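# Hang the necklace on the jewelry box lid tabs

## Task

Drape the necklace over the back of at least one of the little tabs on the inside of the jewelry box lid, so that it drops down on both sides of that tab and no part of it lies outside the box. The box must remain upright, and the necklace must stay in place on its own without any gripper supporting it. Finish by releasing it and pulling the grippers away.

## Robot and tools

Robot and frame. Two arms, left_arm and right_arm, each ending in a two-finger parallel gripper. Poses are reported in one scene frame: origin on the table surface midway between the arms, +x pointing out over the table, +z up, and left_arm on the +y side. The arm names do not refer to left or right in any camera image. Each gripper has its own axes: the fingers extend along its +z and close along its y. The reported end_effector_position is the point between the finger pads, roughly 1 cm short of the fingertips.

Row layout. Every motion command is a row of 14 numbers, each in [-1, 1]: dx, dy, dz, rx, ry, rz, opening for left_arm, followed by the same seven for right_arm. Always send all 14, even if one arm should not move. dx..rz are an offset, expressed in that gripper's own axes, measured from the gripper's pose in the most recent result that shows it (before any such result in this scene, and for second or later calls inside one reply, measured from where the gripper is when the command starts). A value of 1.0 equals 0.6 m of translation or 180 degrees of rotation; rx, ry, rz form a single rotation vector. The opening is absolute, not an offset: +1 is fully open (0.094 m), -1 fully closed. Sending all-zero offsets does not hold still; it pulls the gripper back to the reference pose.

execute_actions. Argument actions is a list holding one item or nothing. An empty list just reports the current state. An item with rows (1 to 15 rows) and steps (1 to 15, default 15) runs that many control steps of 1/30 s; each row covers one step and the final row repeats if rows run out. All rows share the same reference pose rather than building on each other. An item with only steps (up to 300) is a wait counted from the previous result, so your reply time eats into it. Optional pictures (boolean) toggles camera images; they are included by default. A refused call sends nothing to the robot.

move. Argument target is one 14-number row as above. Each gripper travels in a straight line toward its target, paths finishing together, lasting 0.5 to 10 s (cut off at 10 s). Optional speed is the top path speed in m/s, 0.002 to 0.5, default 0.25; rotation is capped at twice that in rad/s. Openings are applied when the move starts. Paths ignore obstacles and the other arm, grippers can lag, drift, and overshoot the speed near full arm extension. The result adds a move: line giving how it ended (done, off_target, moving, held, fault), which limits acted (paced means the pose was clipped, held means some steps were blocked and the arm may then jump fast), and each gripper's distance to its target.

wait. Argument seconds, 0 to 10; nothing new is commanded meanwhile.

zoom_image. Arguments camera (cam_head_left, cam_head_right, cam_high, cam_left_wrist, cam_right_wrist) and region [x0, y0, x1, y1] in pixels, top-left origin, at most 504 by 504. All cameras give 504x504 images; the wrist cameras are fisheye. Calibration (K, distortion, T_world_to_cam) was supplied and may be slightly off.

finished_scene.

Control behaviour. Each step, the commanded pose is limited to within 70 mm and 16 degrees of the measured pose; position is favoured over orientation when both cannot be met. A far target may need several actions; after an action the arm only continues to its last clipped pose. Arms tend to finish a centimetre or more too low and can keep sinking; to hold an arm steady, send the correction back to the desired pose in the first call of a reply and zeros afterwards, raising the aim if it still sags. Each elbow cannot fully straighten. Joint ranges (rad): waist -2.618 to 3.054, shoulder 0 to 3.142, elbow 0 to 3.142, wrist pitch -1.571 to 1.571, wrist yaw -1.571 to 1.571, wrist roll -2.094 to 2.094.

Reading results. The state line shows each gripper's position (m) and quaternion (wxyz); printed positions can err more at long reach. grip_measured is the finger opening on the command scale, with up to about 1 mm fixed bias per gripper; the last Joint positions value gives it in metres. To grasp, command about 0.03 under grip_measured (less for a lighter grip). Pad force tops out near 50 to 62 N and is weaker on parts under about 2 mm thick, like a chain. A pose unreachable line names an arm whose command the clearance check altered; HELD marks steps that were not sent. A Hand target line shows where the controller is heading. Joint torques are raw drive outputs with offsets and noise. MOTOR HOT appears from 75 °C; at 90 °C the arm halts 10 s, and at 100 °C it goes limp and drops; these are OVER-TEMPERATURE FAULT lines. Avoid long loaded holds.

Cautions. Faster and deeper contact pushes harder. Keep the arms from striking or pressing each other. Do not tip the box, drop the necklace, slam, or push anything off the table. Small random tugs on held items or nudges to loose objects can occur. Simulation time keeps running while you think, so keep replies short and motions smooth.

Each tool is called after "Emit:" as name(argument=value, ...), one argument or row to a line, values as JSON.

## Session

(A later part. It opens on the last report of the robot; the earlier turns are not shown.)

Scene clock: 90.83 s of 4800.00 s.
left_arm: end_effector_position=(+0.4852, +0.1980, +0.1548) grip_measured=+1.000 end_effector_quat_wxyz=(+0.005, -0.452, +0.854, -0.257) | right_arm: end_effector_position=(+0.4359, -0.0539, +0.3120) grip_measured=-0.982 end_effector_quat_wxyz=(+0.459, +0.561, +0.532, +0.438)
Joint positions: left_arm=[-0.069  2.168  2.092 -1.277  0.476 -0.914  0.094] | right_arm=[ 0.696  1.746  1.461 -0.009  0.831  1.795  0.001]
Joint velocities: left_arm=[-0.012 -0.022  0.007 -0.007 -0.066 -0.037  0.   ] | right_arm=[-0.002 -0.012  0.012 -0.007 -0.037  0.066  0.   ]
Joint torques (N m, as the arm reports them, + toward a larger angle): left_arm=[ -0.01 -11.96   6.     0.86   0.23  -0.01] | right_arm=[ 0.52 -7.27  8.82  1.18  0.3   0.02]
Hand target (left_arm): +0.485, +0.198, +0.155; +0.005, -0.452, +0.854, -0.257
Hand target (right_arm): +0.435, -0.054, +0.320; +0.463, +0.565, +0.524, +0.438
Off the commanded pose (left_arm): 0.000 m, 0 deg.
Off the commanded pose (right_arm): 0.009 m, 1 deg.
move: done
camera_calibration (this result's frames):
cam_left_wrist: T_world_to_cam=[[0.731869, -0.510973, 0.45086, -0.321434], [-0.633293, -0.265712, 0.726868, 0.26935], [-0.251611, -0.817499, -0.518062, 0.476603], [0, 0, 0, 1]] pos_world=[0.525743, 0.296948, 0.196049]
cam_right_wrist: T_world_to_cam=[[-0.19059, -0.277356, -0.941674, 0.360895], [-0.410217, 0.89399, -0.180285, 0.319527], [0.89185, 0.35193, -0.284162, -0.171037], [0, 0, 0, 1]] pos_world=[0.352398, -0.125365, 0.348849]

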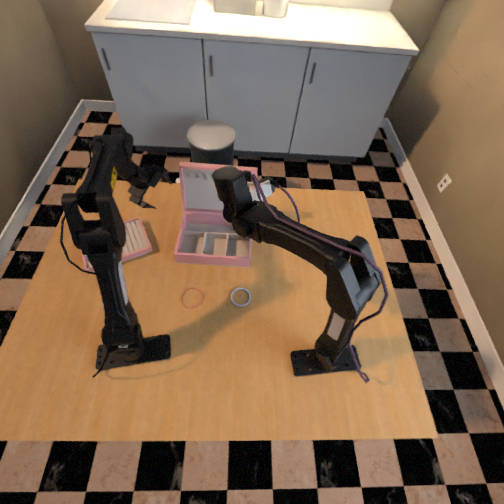

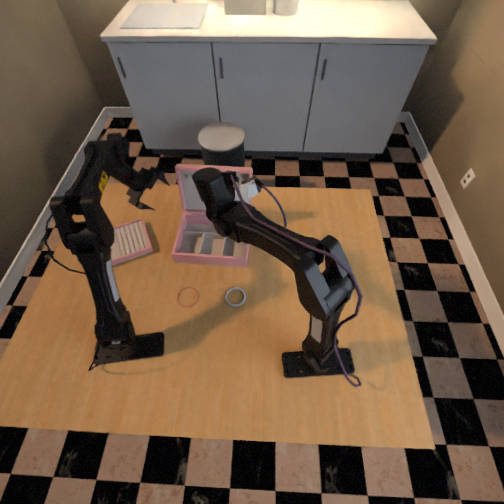

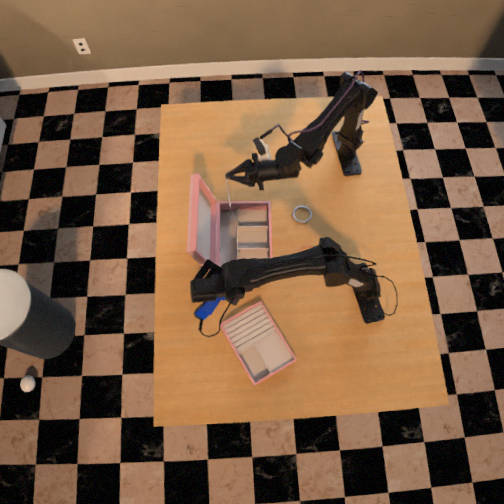

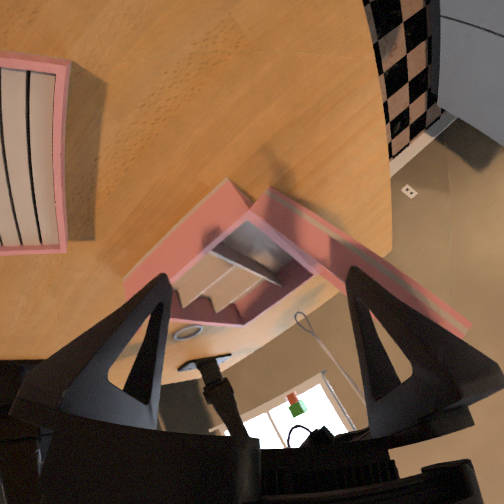

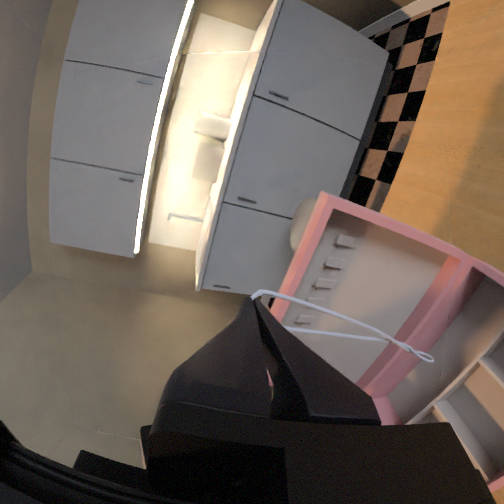

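Emit:
move(
  target=[0,0,0,0,0,0,1,0.02,-0.12,0.03,0,0,0,-1],
  speed=0.08,
)

Emit:
move(
  target=[0,0,0,0,0,0,1,0,0.02,0.07,0,0,0,-1],
  speed=0.06,
)

Scene clock: 94.23 s of 4800.00 s.
left_arm: end_effector_position=(+0.4852, +0.1980, +0.1548) grip_measured=+1.000 end_effector_quat_wxyz=(+0.005, -0.452, +0.854, -0.257) | right_arm: end_effector_position=(+0.4433, -0.0467, +0.2357) grip_measured=-0.982 end_effector_quat_wxyz=(+0.459, +0.563, +0.536, +0.431)
Joint positions: left_arm=[-0.069  2.168  2.092 -1.277  0.476 -0.914  0.094] | right_arm=[0.696 1.839 1.283 0.241 0.834 1.801 0.001]
Joint velocities: left_arm=[-0.002 -0.022 -0.007 -0.007 -0.007 -0.037  0.   ] | right_arm=[ 0.002 -0.002  0.002  0.051 -0.007 -0.051 -0.   ]
Joint torques (N m, as the arm reports them, + toward a larger angle): left_arm=[  0.   -11.96   5.99   0.87   0.24  -0.01] | right_arm=[ 1.24 -7.98  6.29  1.44  0.25  0.01]
Hand target (left_arm): +0.485, +0.198, +0.155; +0.005, -0.452, +0.854, -0.257
Hand target (right_arm): +0.440, -0.041, +0.237; +0.458, +0.561, +0.532, +0.438
Off the commanded pose (left_arm): 0.000 m, 0 deg.
Off the commanded pose (right_arm): 0.006 m, 1 deg.
move: done
camera_calibration (this result's frames):
cam_left_wrist: T_world_to_cam=[[0.731869, -0.510973, 0.45086, -0.321434], [-0.633293, -0.265712, 0.726868, 0.26935], [-0.251611, -0.817499, -0.518062, 0.476603], [0, 0, 0, 1]] pos_world=[0.525743, 0.296948, 0.196049]
cam_right_wrist: T_world_to_cam=[[-0.204747, -0.28632, -0.936002, 0.296955], [-0.40945, 0.893628, -0.183793, 0.302864], [0.889061, 0.345615, -0.300201, -0.197067], [0, 0, 0, 1]] pos_world=[0.360013, -0.117515, 0.274455]

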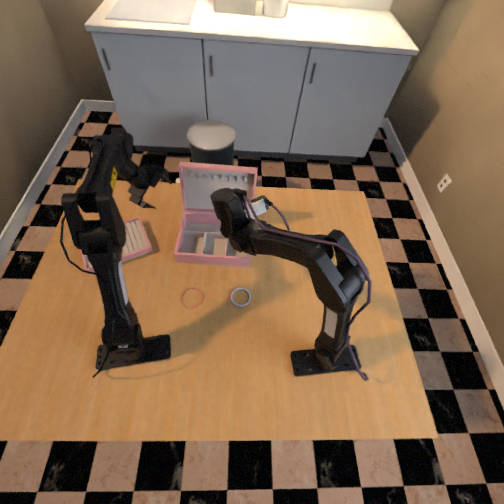

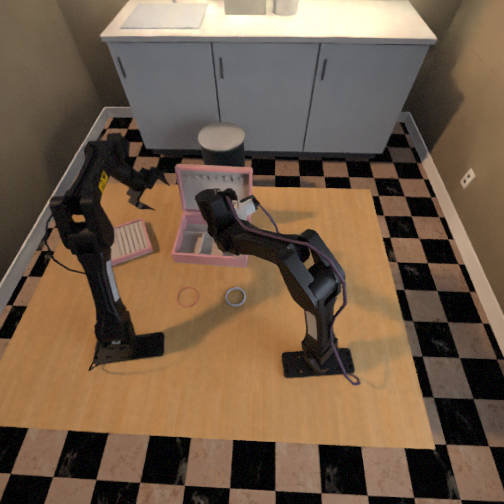

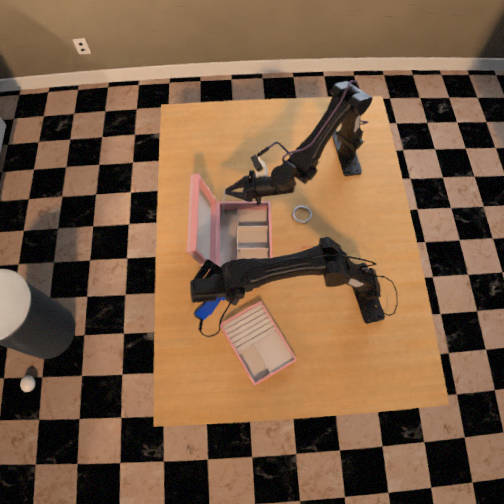

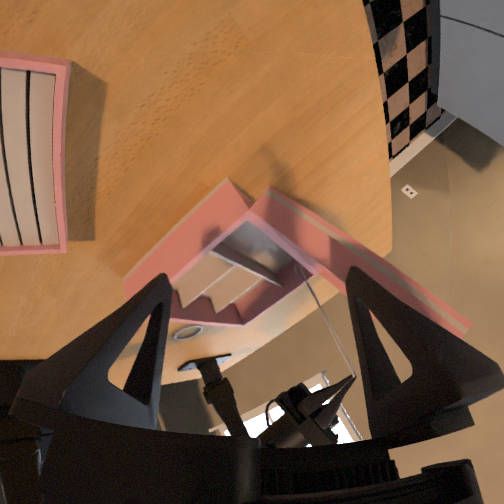

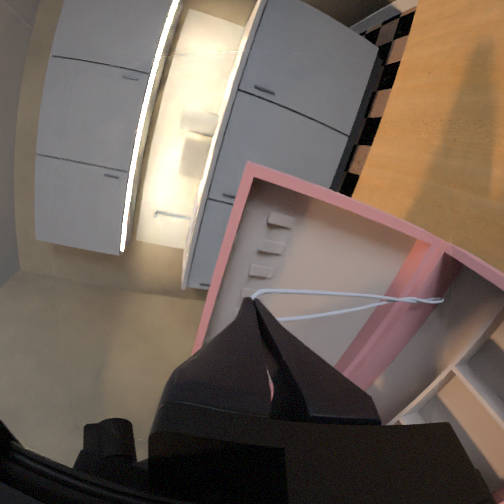

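Scene clock: 95.30 s of 4800.00 s.
left_arm: end_effector_position=(+0.4852, +0.1980, +0.1548) grip_measured=+1.000 end_effector_quat_wxyz=(+0.005, -0.452, +0.854, -0.257) | right_arm: end_effector_position=(+0.4815, -0.0495, +0.2311) grip_measured=-0.982 end_effector_quat_wxyz=(+0.457, +0.567, +0.534, +0.430)
Joint positions: left_arm=[-0.069  2.168  2.092 -1.277  0.476 -0.914  0.094] | right_arm=[0.627 1.938 1.395 0.241 0.77  1.783 0.001]
Joint velocities: left_arm=[-0.007  0.002  0.007  0.051 -0.037  0.066  0.   ] | right_arm=[ 0.002 -0.007  0.007 -0.007 -0.022 -0.007  0.   ]
Joint torques (N m, as the arm reports them, + toward a larger angle): left_arm=[  0.02 -11.96   5.97   0.85   0.23  -0.01] | right_arm=[-0.69 -8.55  8.75  1.18  0.03 -0.16]
Hand target (left_arm): +0.485, +0.198, +0.155; +0.005, -0.452, +0.854, -0.257
Hand target (right_arm): +0.487, -0.049, +0.238; +0.459, +0.563, +0.536, +0.431
Off the commanded pose (left_arm): 0.000 m, 0 deg.
Off the commanded pose (right_arm): 0.009 m, 1 deg.
move: done
camera_calibration (this result's frames):
cam_left_wrist: T_world_to_cam=[[0.731869, -0.510973, 0.45086, -0.321434], [-0.633293, -0.265712, 0.726868, 0.26935], [-0.251611, -0.817499, -0.518062, 0.476603], [0, 0, 0, 1]] pos_world=[0.525743, 0.296948, 0.196049]
cam_right_wrist: T_world_to_cam=[[-0.210071, -0.278825, -0.937084, 0.302885], [-0.405987, 0.896805, -0.175828, 0.316775], [0.889407, 0.343507, -0.301592, -0.231427], [0, 0, 0, 1]] pos_world=[0.398066, -0.120137, 0.26973]

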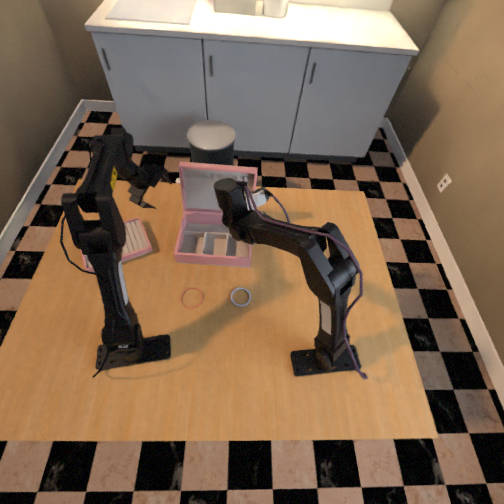

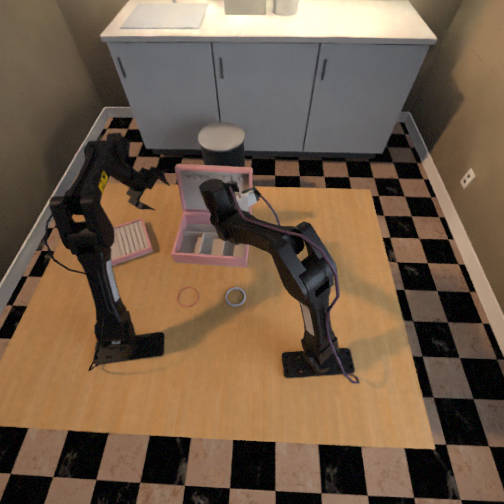

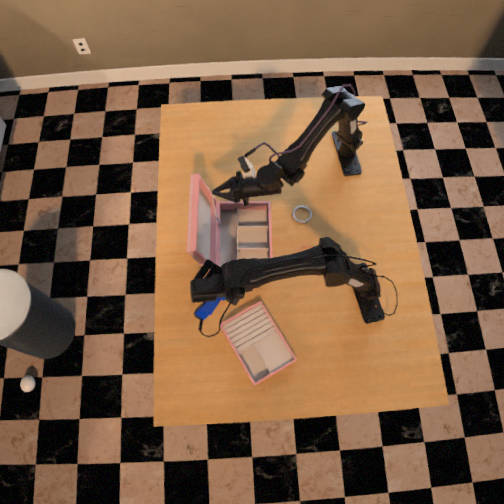

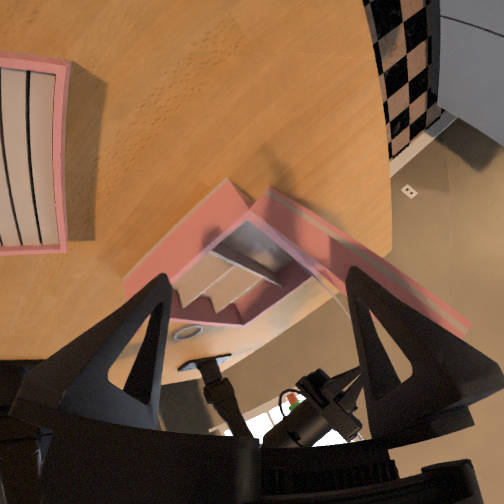

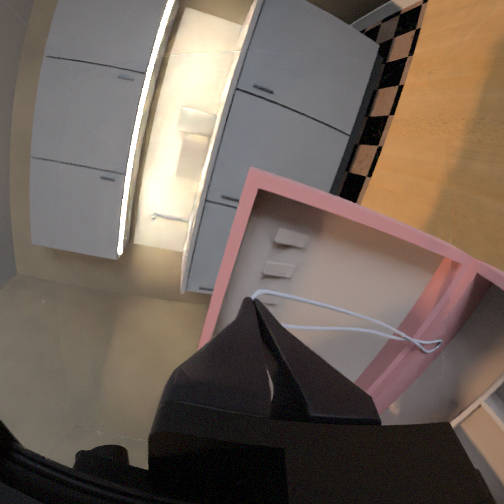

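Emit:
move(
  target=[0,0,0,0,0,0,1,0,0.012,0.065,0,0,0,-1],
  speed=0.04,
)

Emit:
zoom_image(
  camera="cam_right_wrist",
  region=[180,180,380,380],
)

Scene clock: 100.47 s of 4800.00 s.
left_arm: end_effector_position=(+0.4852, +0.1980, +0.1548) grip_measured=+1.000 end_effector_quat_wxyz=(+0.005, -0.452, +0.854, -0.257) | right_arm: end_effector_position=(+0.5155, -0.0508, +0.2219) grip_measured=-0.982 end_effector_quat_wxyz=(+0.454, +0.570, +0.533, +0.430)
Joint positions: left_arm=[-0.069  2.168  2.092 -1.277  0.476 -0.914  0.094] | right_arm=[0.574 2.039 1.505 0.24  0.72  1.774 0.001]
Joint velocities: left_arm=[-0.007 -0.007  0.002  0.007 -0.051 -0.022  0.   ] | right_arm=[-0.007 -0.007 -0.007  0.007 -0.022  0.007 -0.001]
Joint torques (N m, as the arm reports them, + toward a larger angle): left_arm=[ -0.01 -11.96   6.02   0.86   0.23  -0.01] | right_arm=[-0.74 -9.41  8.77  1.21  0.02 -0.1 ]
Hand target (left_arm): +0.485, +0.198, +0.155; +0.005, -0.452, +0.854, -0.257
Hand target (right_arm): +0.521, -0.052, +0.229; +0.457, +0.566, +0.534, +0.430
Off the commanded pose (left_arm): 0.000 m, 0 deg.
Off the commanded pose (right_arm): 0.010 m, 1 deg.
move: done
camera_calibration (this result's frames):
cam_left_wrist: T_world_to_cam=[[0.731869, -0.510973, 0.45086, -0.321434], [-0.633293, -0.265712, 0.726868, 0.26935], [-0.251611, -0.817499, -0.518062, 0.476603], [0, 0, 0, 1]] pos_world=[0.525743, 0.296948, 0.196049]
cam_right_wrist: T_world_to_cam=[[-0.21521, -0.271631, -0.93803, 0.304233], [-0.404167, 0.899189, -0.167656, 0.327536], [0.889007, 0.343039, -0.303299, -0.263439], [0, 0, 0, 1]] pos_world=[0.432053, -0.121508, 0.260393]

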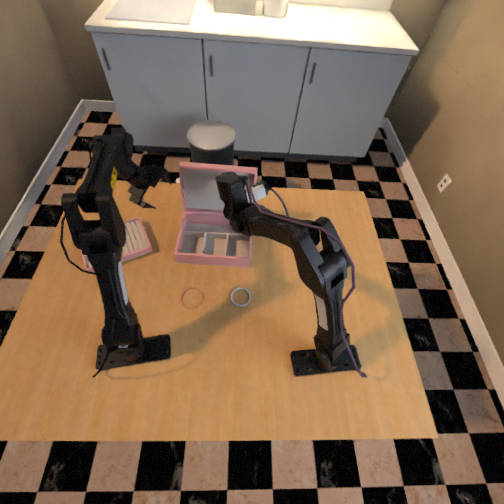

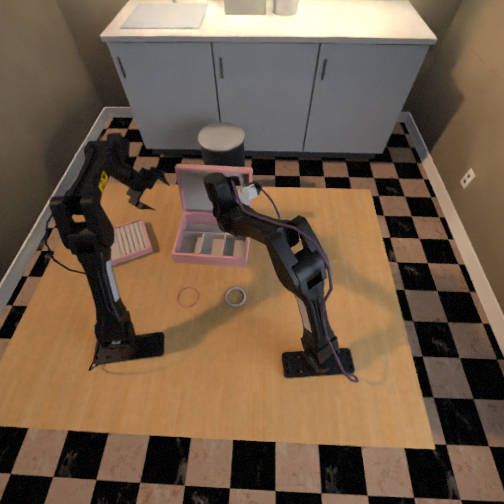

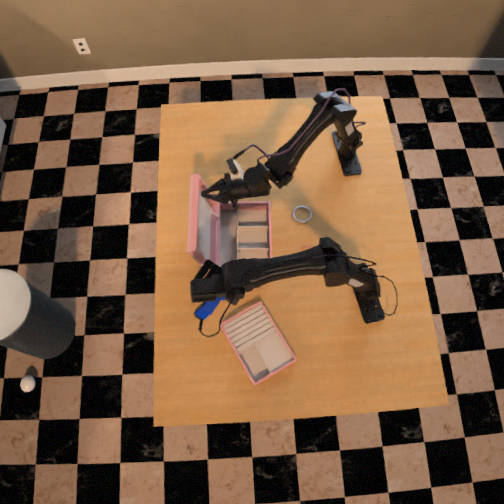

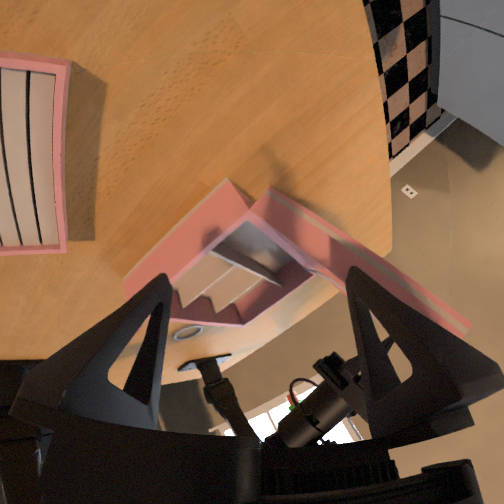

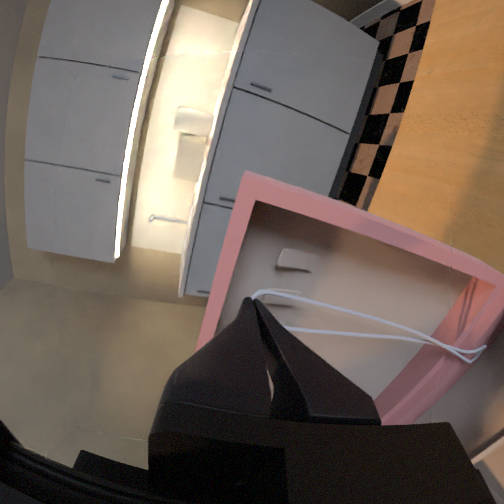

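Region (180, 180, 380, 380) of cam_right_wrist's 504x504 image, scaled by 2.520, with more detail than that image has.

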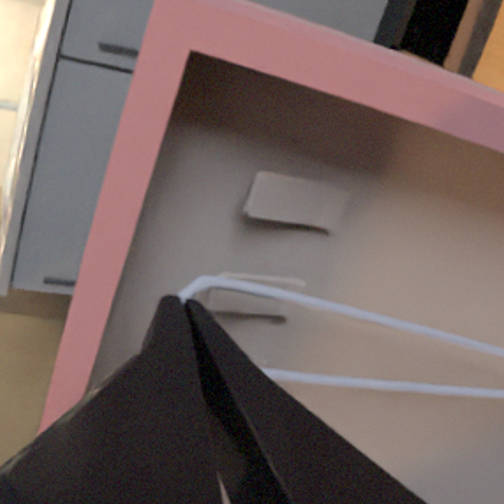

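Emit:
move(
  target=[0,0,0,0,0,0,1,-0.006,0.028,0.04,0,0,0,-1],
  speed=0.03,
)

Emit:
zoom_image(
  camera="cam_right_wrist",
  region=[180,180,380,380],
)

Scene clock: 103.60 s of 4800.00 s.
left_arm: end_effector_position=(+0.4852, +0.1980, +0.1548) grip_measured=+1.000 end_effector_quat_wxyz=(+0.005, -0.452, +0.854, -0.257) | right_arm: end_effector_position=(+0.5362, -0.0538, +0.2232) grip_measured=-0.982 end_effector_quat_wxyz=(+0.450, +0.573, +0.534, +0.428)
Joint positions: left_arm=[-0.069  2.168  2.092 -1.277  0.476 -0.914  0.094] | right_arm=[0.54  2.091 1.597 0.195 0.684 1.773 0.001]
Joint velocities: left_arm=[ 0.007  0.002 -0.022  0.022 -0.007 -0.022  0.   ] | right_arm=[-0.022  0.012  0.017  0.007  0.037  0.037  0.   ]
Joint torques (N m, as the arm reports them, + toward a larger angle): left_arm=[  0.01 -11.98   5.98   0.86   0.24  -0.01] | right_arm=[-0.94 -9.91  8.97  1.25  0.05 -0.13]
Hand target (left_arm): +0.485, +0.198, +0.155; +0.005, -0.452, +0.854, -0.257
Hand target (right_arm): +0.542, -0.056, +0.233; +0.454, +0.570, +0.533, +0.430
Off the commanded pose (left_arm): 0.000 m, 0 deg.
Off the commanded pose (right_arm): 0.012 m, 1 deg.
move: off_target (right_arm)
camera_calibration (this result's frames):
cam_left_wrist: T_world_to_cam=[[0.731869, -0.510973, 0.45086, -0.321434], [-0.633293, -0.265712, 0.726868, 0.26935], [-0.251611, -0.817499, -0.518062, 0.476603], [0, 0, 0, 1]] pos_world=[0.525743, 0.296948, 0.196049]
cam_right_wrist: T_world_to_cam=[[-0.224322, -0.267872, -0.936976, 0.314008], [-0.405718, 0.899862, -0.160128, 0.337998], [0.886043, 0.344228, -0.31054, -0.277124], [0, 0, 0, 1]] pos_world=[0.453115, -0.124644, 0.262283]

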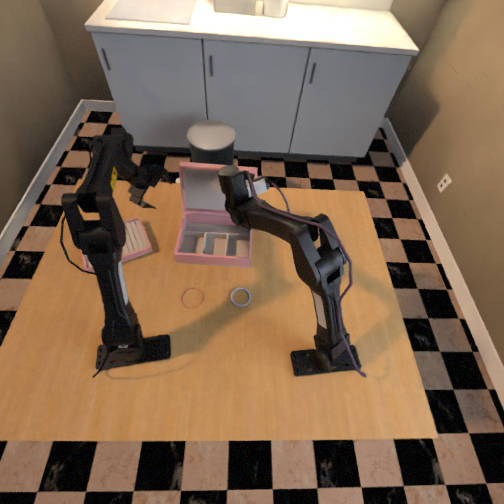

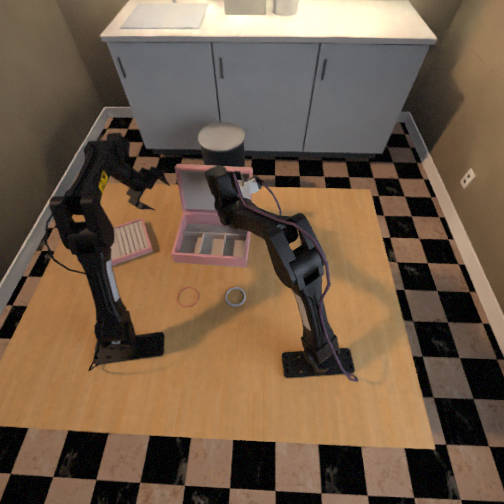

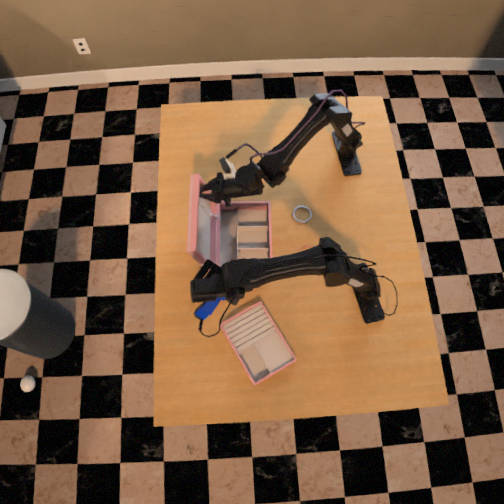

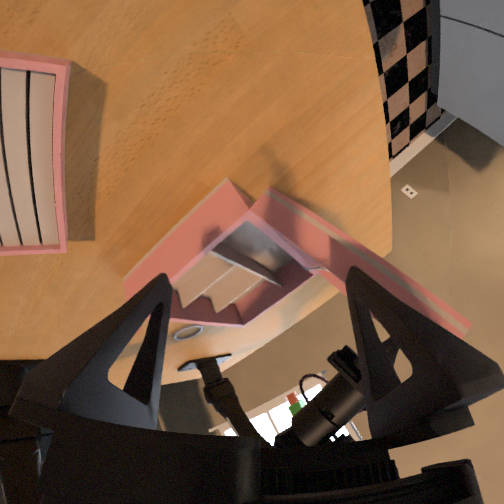

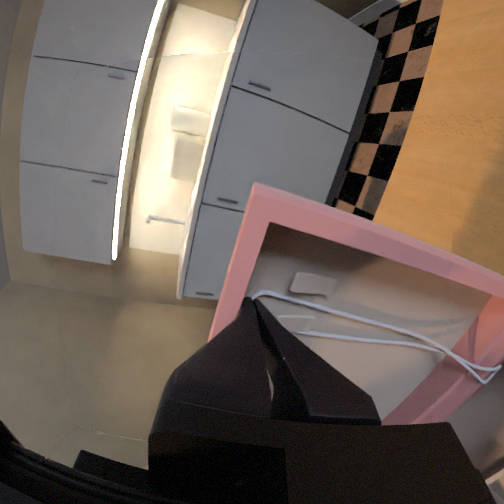

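Region (180, 180, 380, 380) of cam_right_wrist's 504x504 image, scaled by 2.520, with more detail than that image has.

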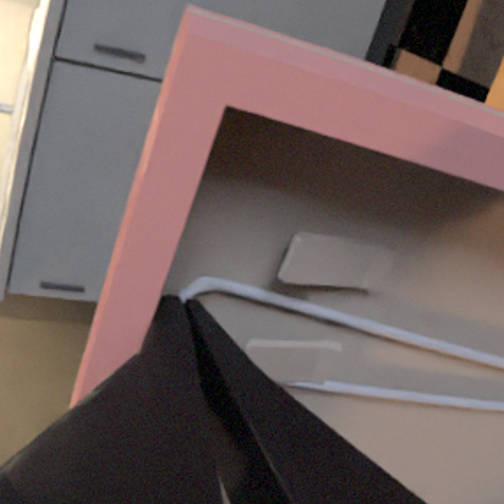

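Emit:
move(
  target=[0,0,0,0,0,0,1,0,0.0,0.025,0,0,0,-1],
  speed=0.02,
)

Emit:
zoom_image(
  camera="cam_right_wrist",
  region=[180,180,380,380],
)

Emit:
move(
  target=[0,0,0,0,0,0,1,0.04,0.008,0.005,0,0,0,-1],
  speed=0.02,
)

Emit:
zoom_image(
  camera="cam_right_wrist",
  region=[180,180,380,380],
)

Scene clock: 108.20 s of 4800.00 s.
left_arm: end_effector_position=(+0.4852, +0.1980, +0.1548) grip_measured=+1.000 end_effector_quat_wxyz=(+0.005, -0.452, +0.854, -0.257) | right_arm: end_effector_position=(+0.5432, -0.0522, +0.2118) grip_measured=-0.982 end_effector_quat_wxyz=(+0.449, +0.574, +0.539, +0.423)
Joint positions: left_arm=[-0.069  2.168  2.092 -1.277  0.476 -0.914  0.094] | right_arm=[0.533 2.127 1.62  0.195 0.677 1.773 0.001]
Joint velocities: left_arm=[-0.002 -0.017 -0.017 -0.037  0.095  0.022  0.   ] | right_arm=[ 0.007 -0.002 -0.007 -0.037  0.022 -0.051 -0.   ]
Joint torques (N m, as the arm reports them, + toward a larger angle): left_arm=[  0.01 -11.98   5.99   0.85   0.24  -0.01] | right_arm=[-1.15 -9.83  8.86  1.33 -0.02 -0.06]
Hand target (left_arm): +0.485, +0.198, +0.155; +0.005, -0.452, +0.854, -0.257
Hand target (right_arm): +0.550, -0.055, +0.220; +0.450, +0.573, +0.534, +0.428
Off the commanded pose (left_arm): 0.000 m, 0 deg.
Off the commanded pose (right_arm): 0.011 m, 1 deg.
After step 90, 0.60 s passed at rest.
move: off_target (right_arm)
camera_calibration (this result's frames):
cam_left_wrist: T_world_to_cam=[[0.731869, -0.510973, 0.45086, -0.321434], [-0.633293, -0.265712, 0.726868, 0.26935], [-0.251611, -0.817499, -0.518062, 0.476603], [0, 0, 0, 1]] pos_world=[0.525743, 0.296948, 0.196049]
cam_right_wrist: T_world_to_cam=[[-0.235981, -0.274257, -0.932253, 0.310277], [-0.408126, 0.898608, -0.16105, 0.338961], [0.881899, 0.342472, -0.323986, -0.282406], [0, 0, 0, 1]] pos_world=[0.460612, -0.122781, 0.252351]

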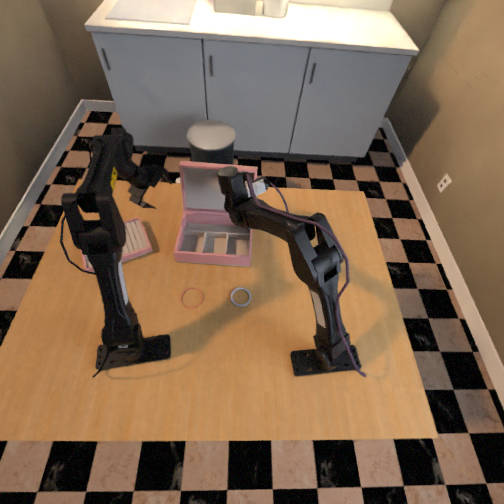

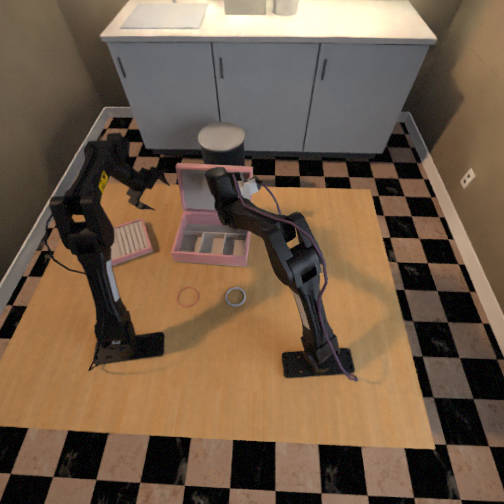

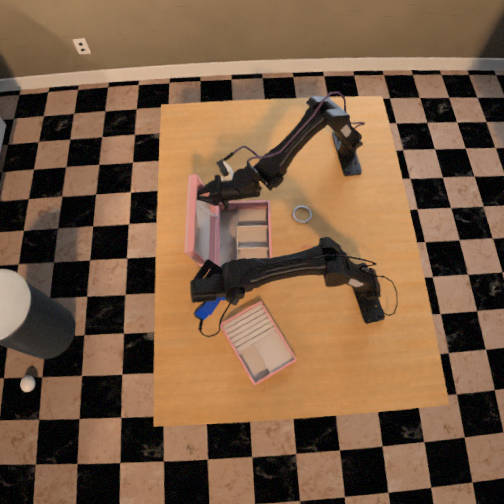

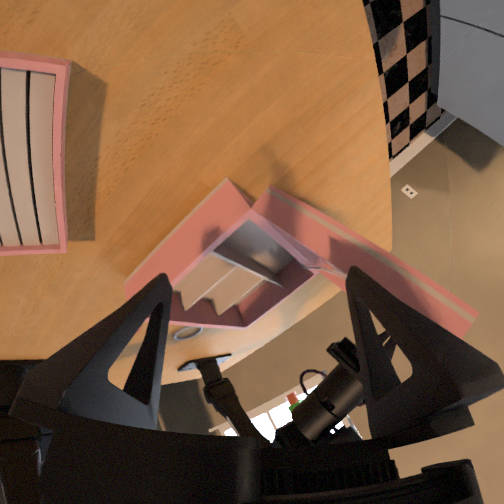

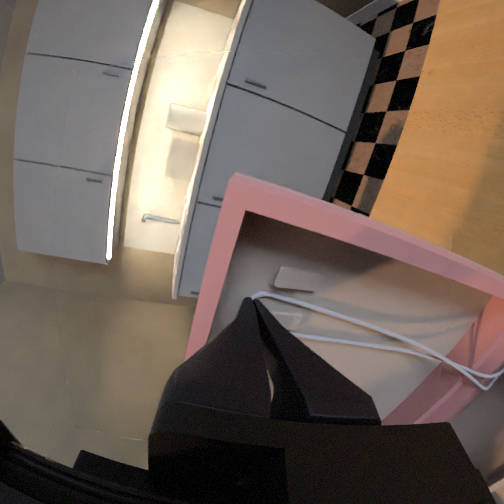

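Region (180, 180, 380, 380) of cam_right_wrist's 504x504 image, scaled by 2.520, with more detail than that image has.

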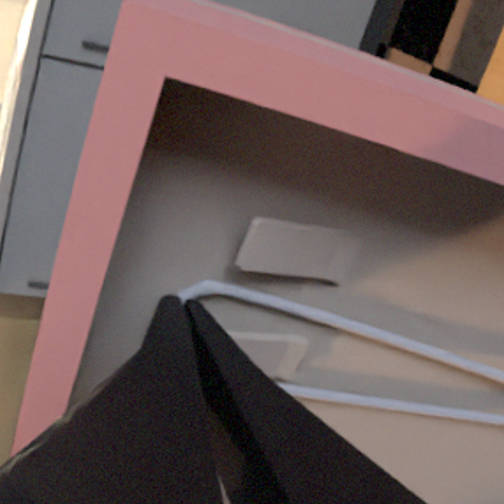

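Scene clock: 109.70 s of 4800.00 s.
left_arm: end_effector_position=(+0.4852, +0.1980, +0.1548) grip_measured=+1.000 end_effector_quat_wxyz=(+0.005, -0.452, +0.854, -0.257) | right_arm: end_effector_position=(+0.5482, -0.0329, +0.2103) grip_measured=-0.982 end_effector_quat_wxyz=(+0.447, +0.573, +0.542, +0.422)
Joint positions: left_arm=[-0.069  2.168  2.092 -1.277  0.476 -0.914  0.094] | right_arm=[0.557 2.188 1.716 0.149 0.694 1.78  0.001]
Joint velocities: left_arm=[-0.012 -0.017 -0.007 -0.007  0.051 -0.051  0.   ] | right_arm=[-0.017  0.007  0.007 -0.11  -0.022 -0.007 -0.001]
Joint torques (N m, as the arm reports them, + toward a larger angle): left_arm=[  0.01 -11.97   6.01   0.86   0.24  -0.02] | right_arm=[  0.73 -10.26   8.98   1.17   0.25   0.05]
Hand target (left_arm): +0.485, +0.198, +0.155; +0.005, -0.452, +0.854, -0.257
Hand target (right_arm): +0.548, -0.029, +0.216; +0.449, +0.574, +0.539, +0.423
Off the commanded pose (left_arm): 0.000 m, 0 deg.
Off the commanded pose (right_arm): 0.007 m, 0 deg.
move: done
camera_calibration (this result's frames):
cam_left_wrist: T_world_to_cam=[[0.731869, -0.510973, 0.45086, -0.321434], [-0.633293, -0.265712, 0.726868, 0.26935], [-0.251611, -0.817499, -0.518062, 0.476603], [0, 0, 0, 1]] pos_world=[0.525743, 0.296948, 0.196049]
cam_right_wrist: T_world_to_cam=[[-0.238511, -0.278558, -0.930332, 0.316206], [-0.414464, 0.895551, -0.161887, 0.326964], [0.878255, 0.346978, -0.329051, -0.290703], [0, 0, 0, 1]] pos_world=[0.466244, -0.103864, 0.251452]

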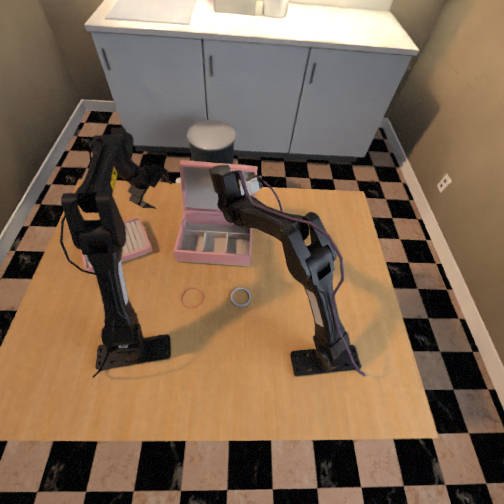

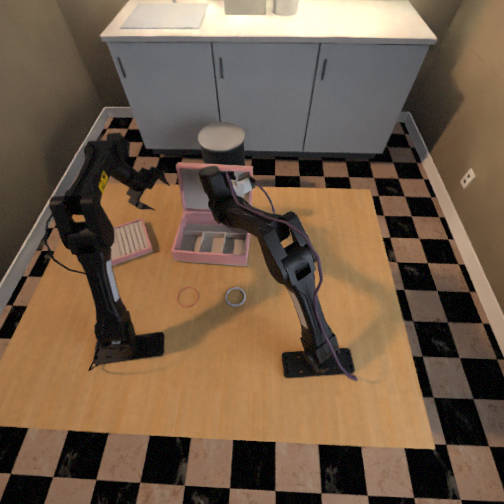

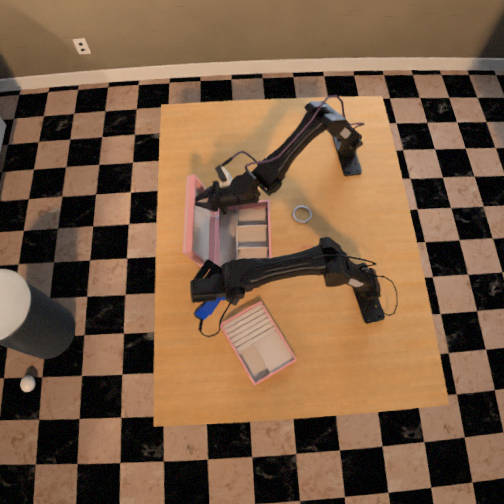

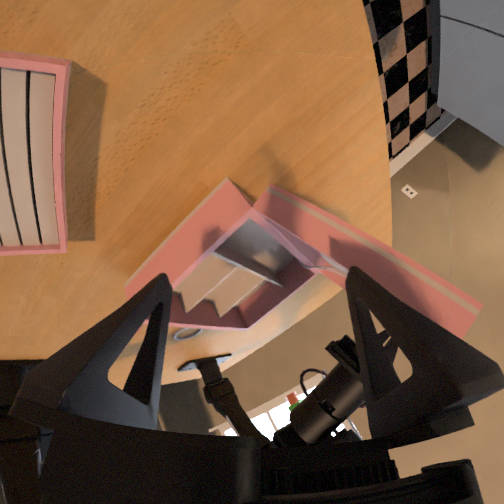

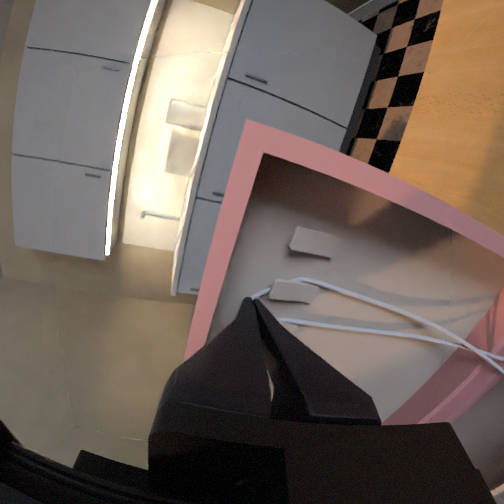

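Region (180, 180, 380, 380) of cam_right_wrist's 504x504 image, scaled by 2.520, with more detail than that image has.

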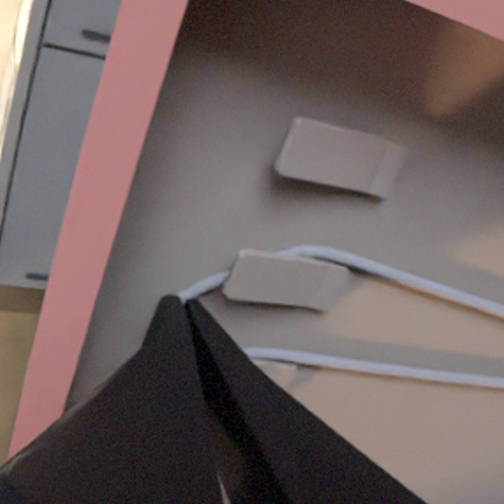

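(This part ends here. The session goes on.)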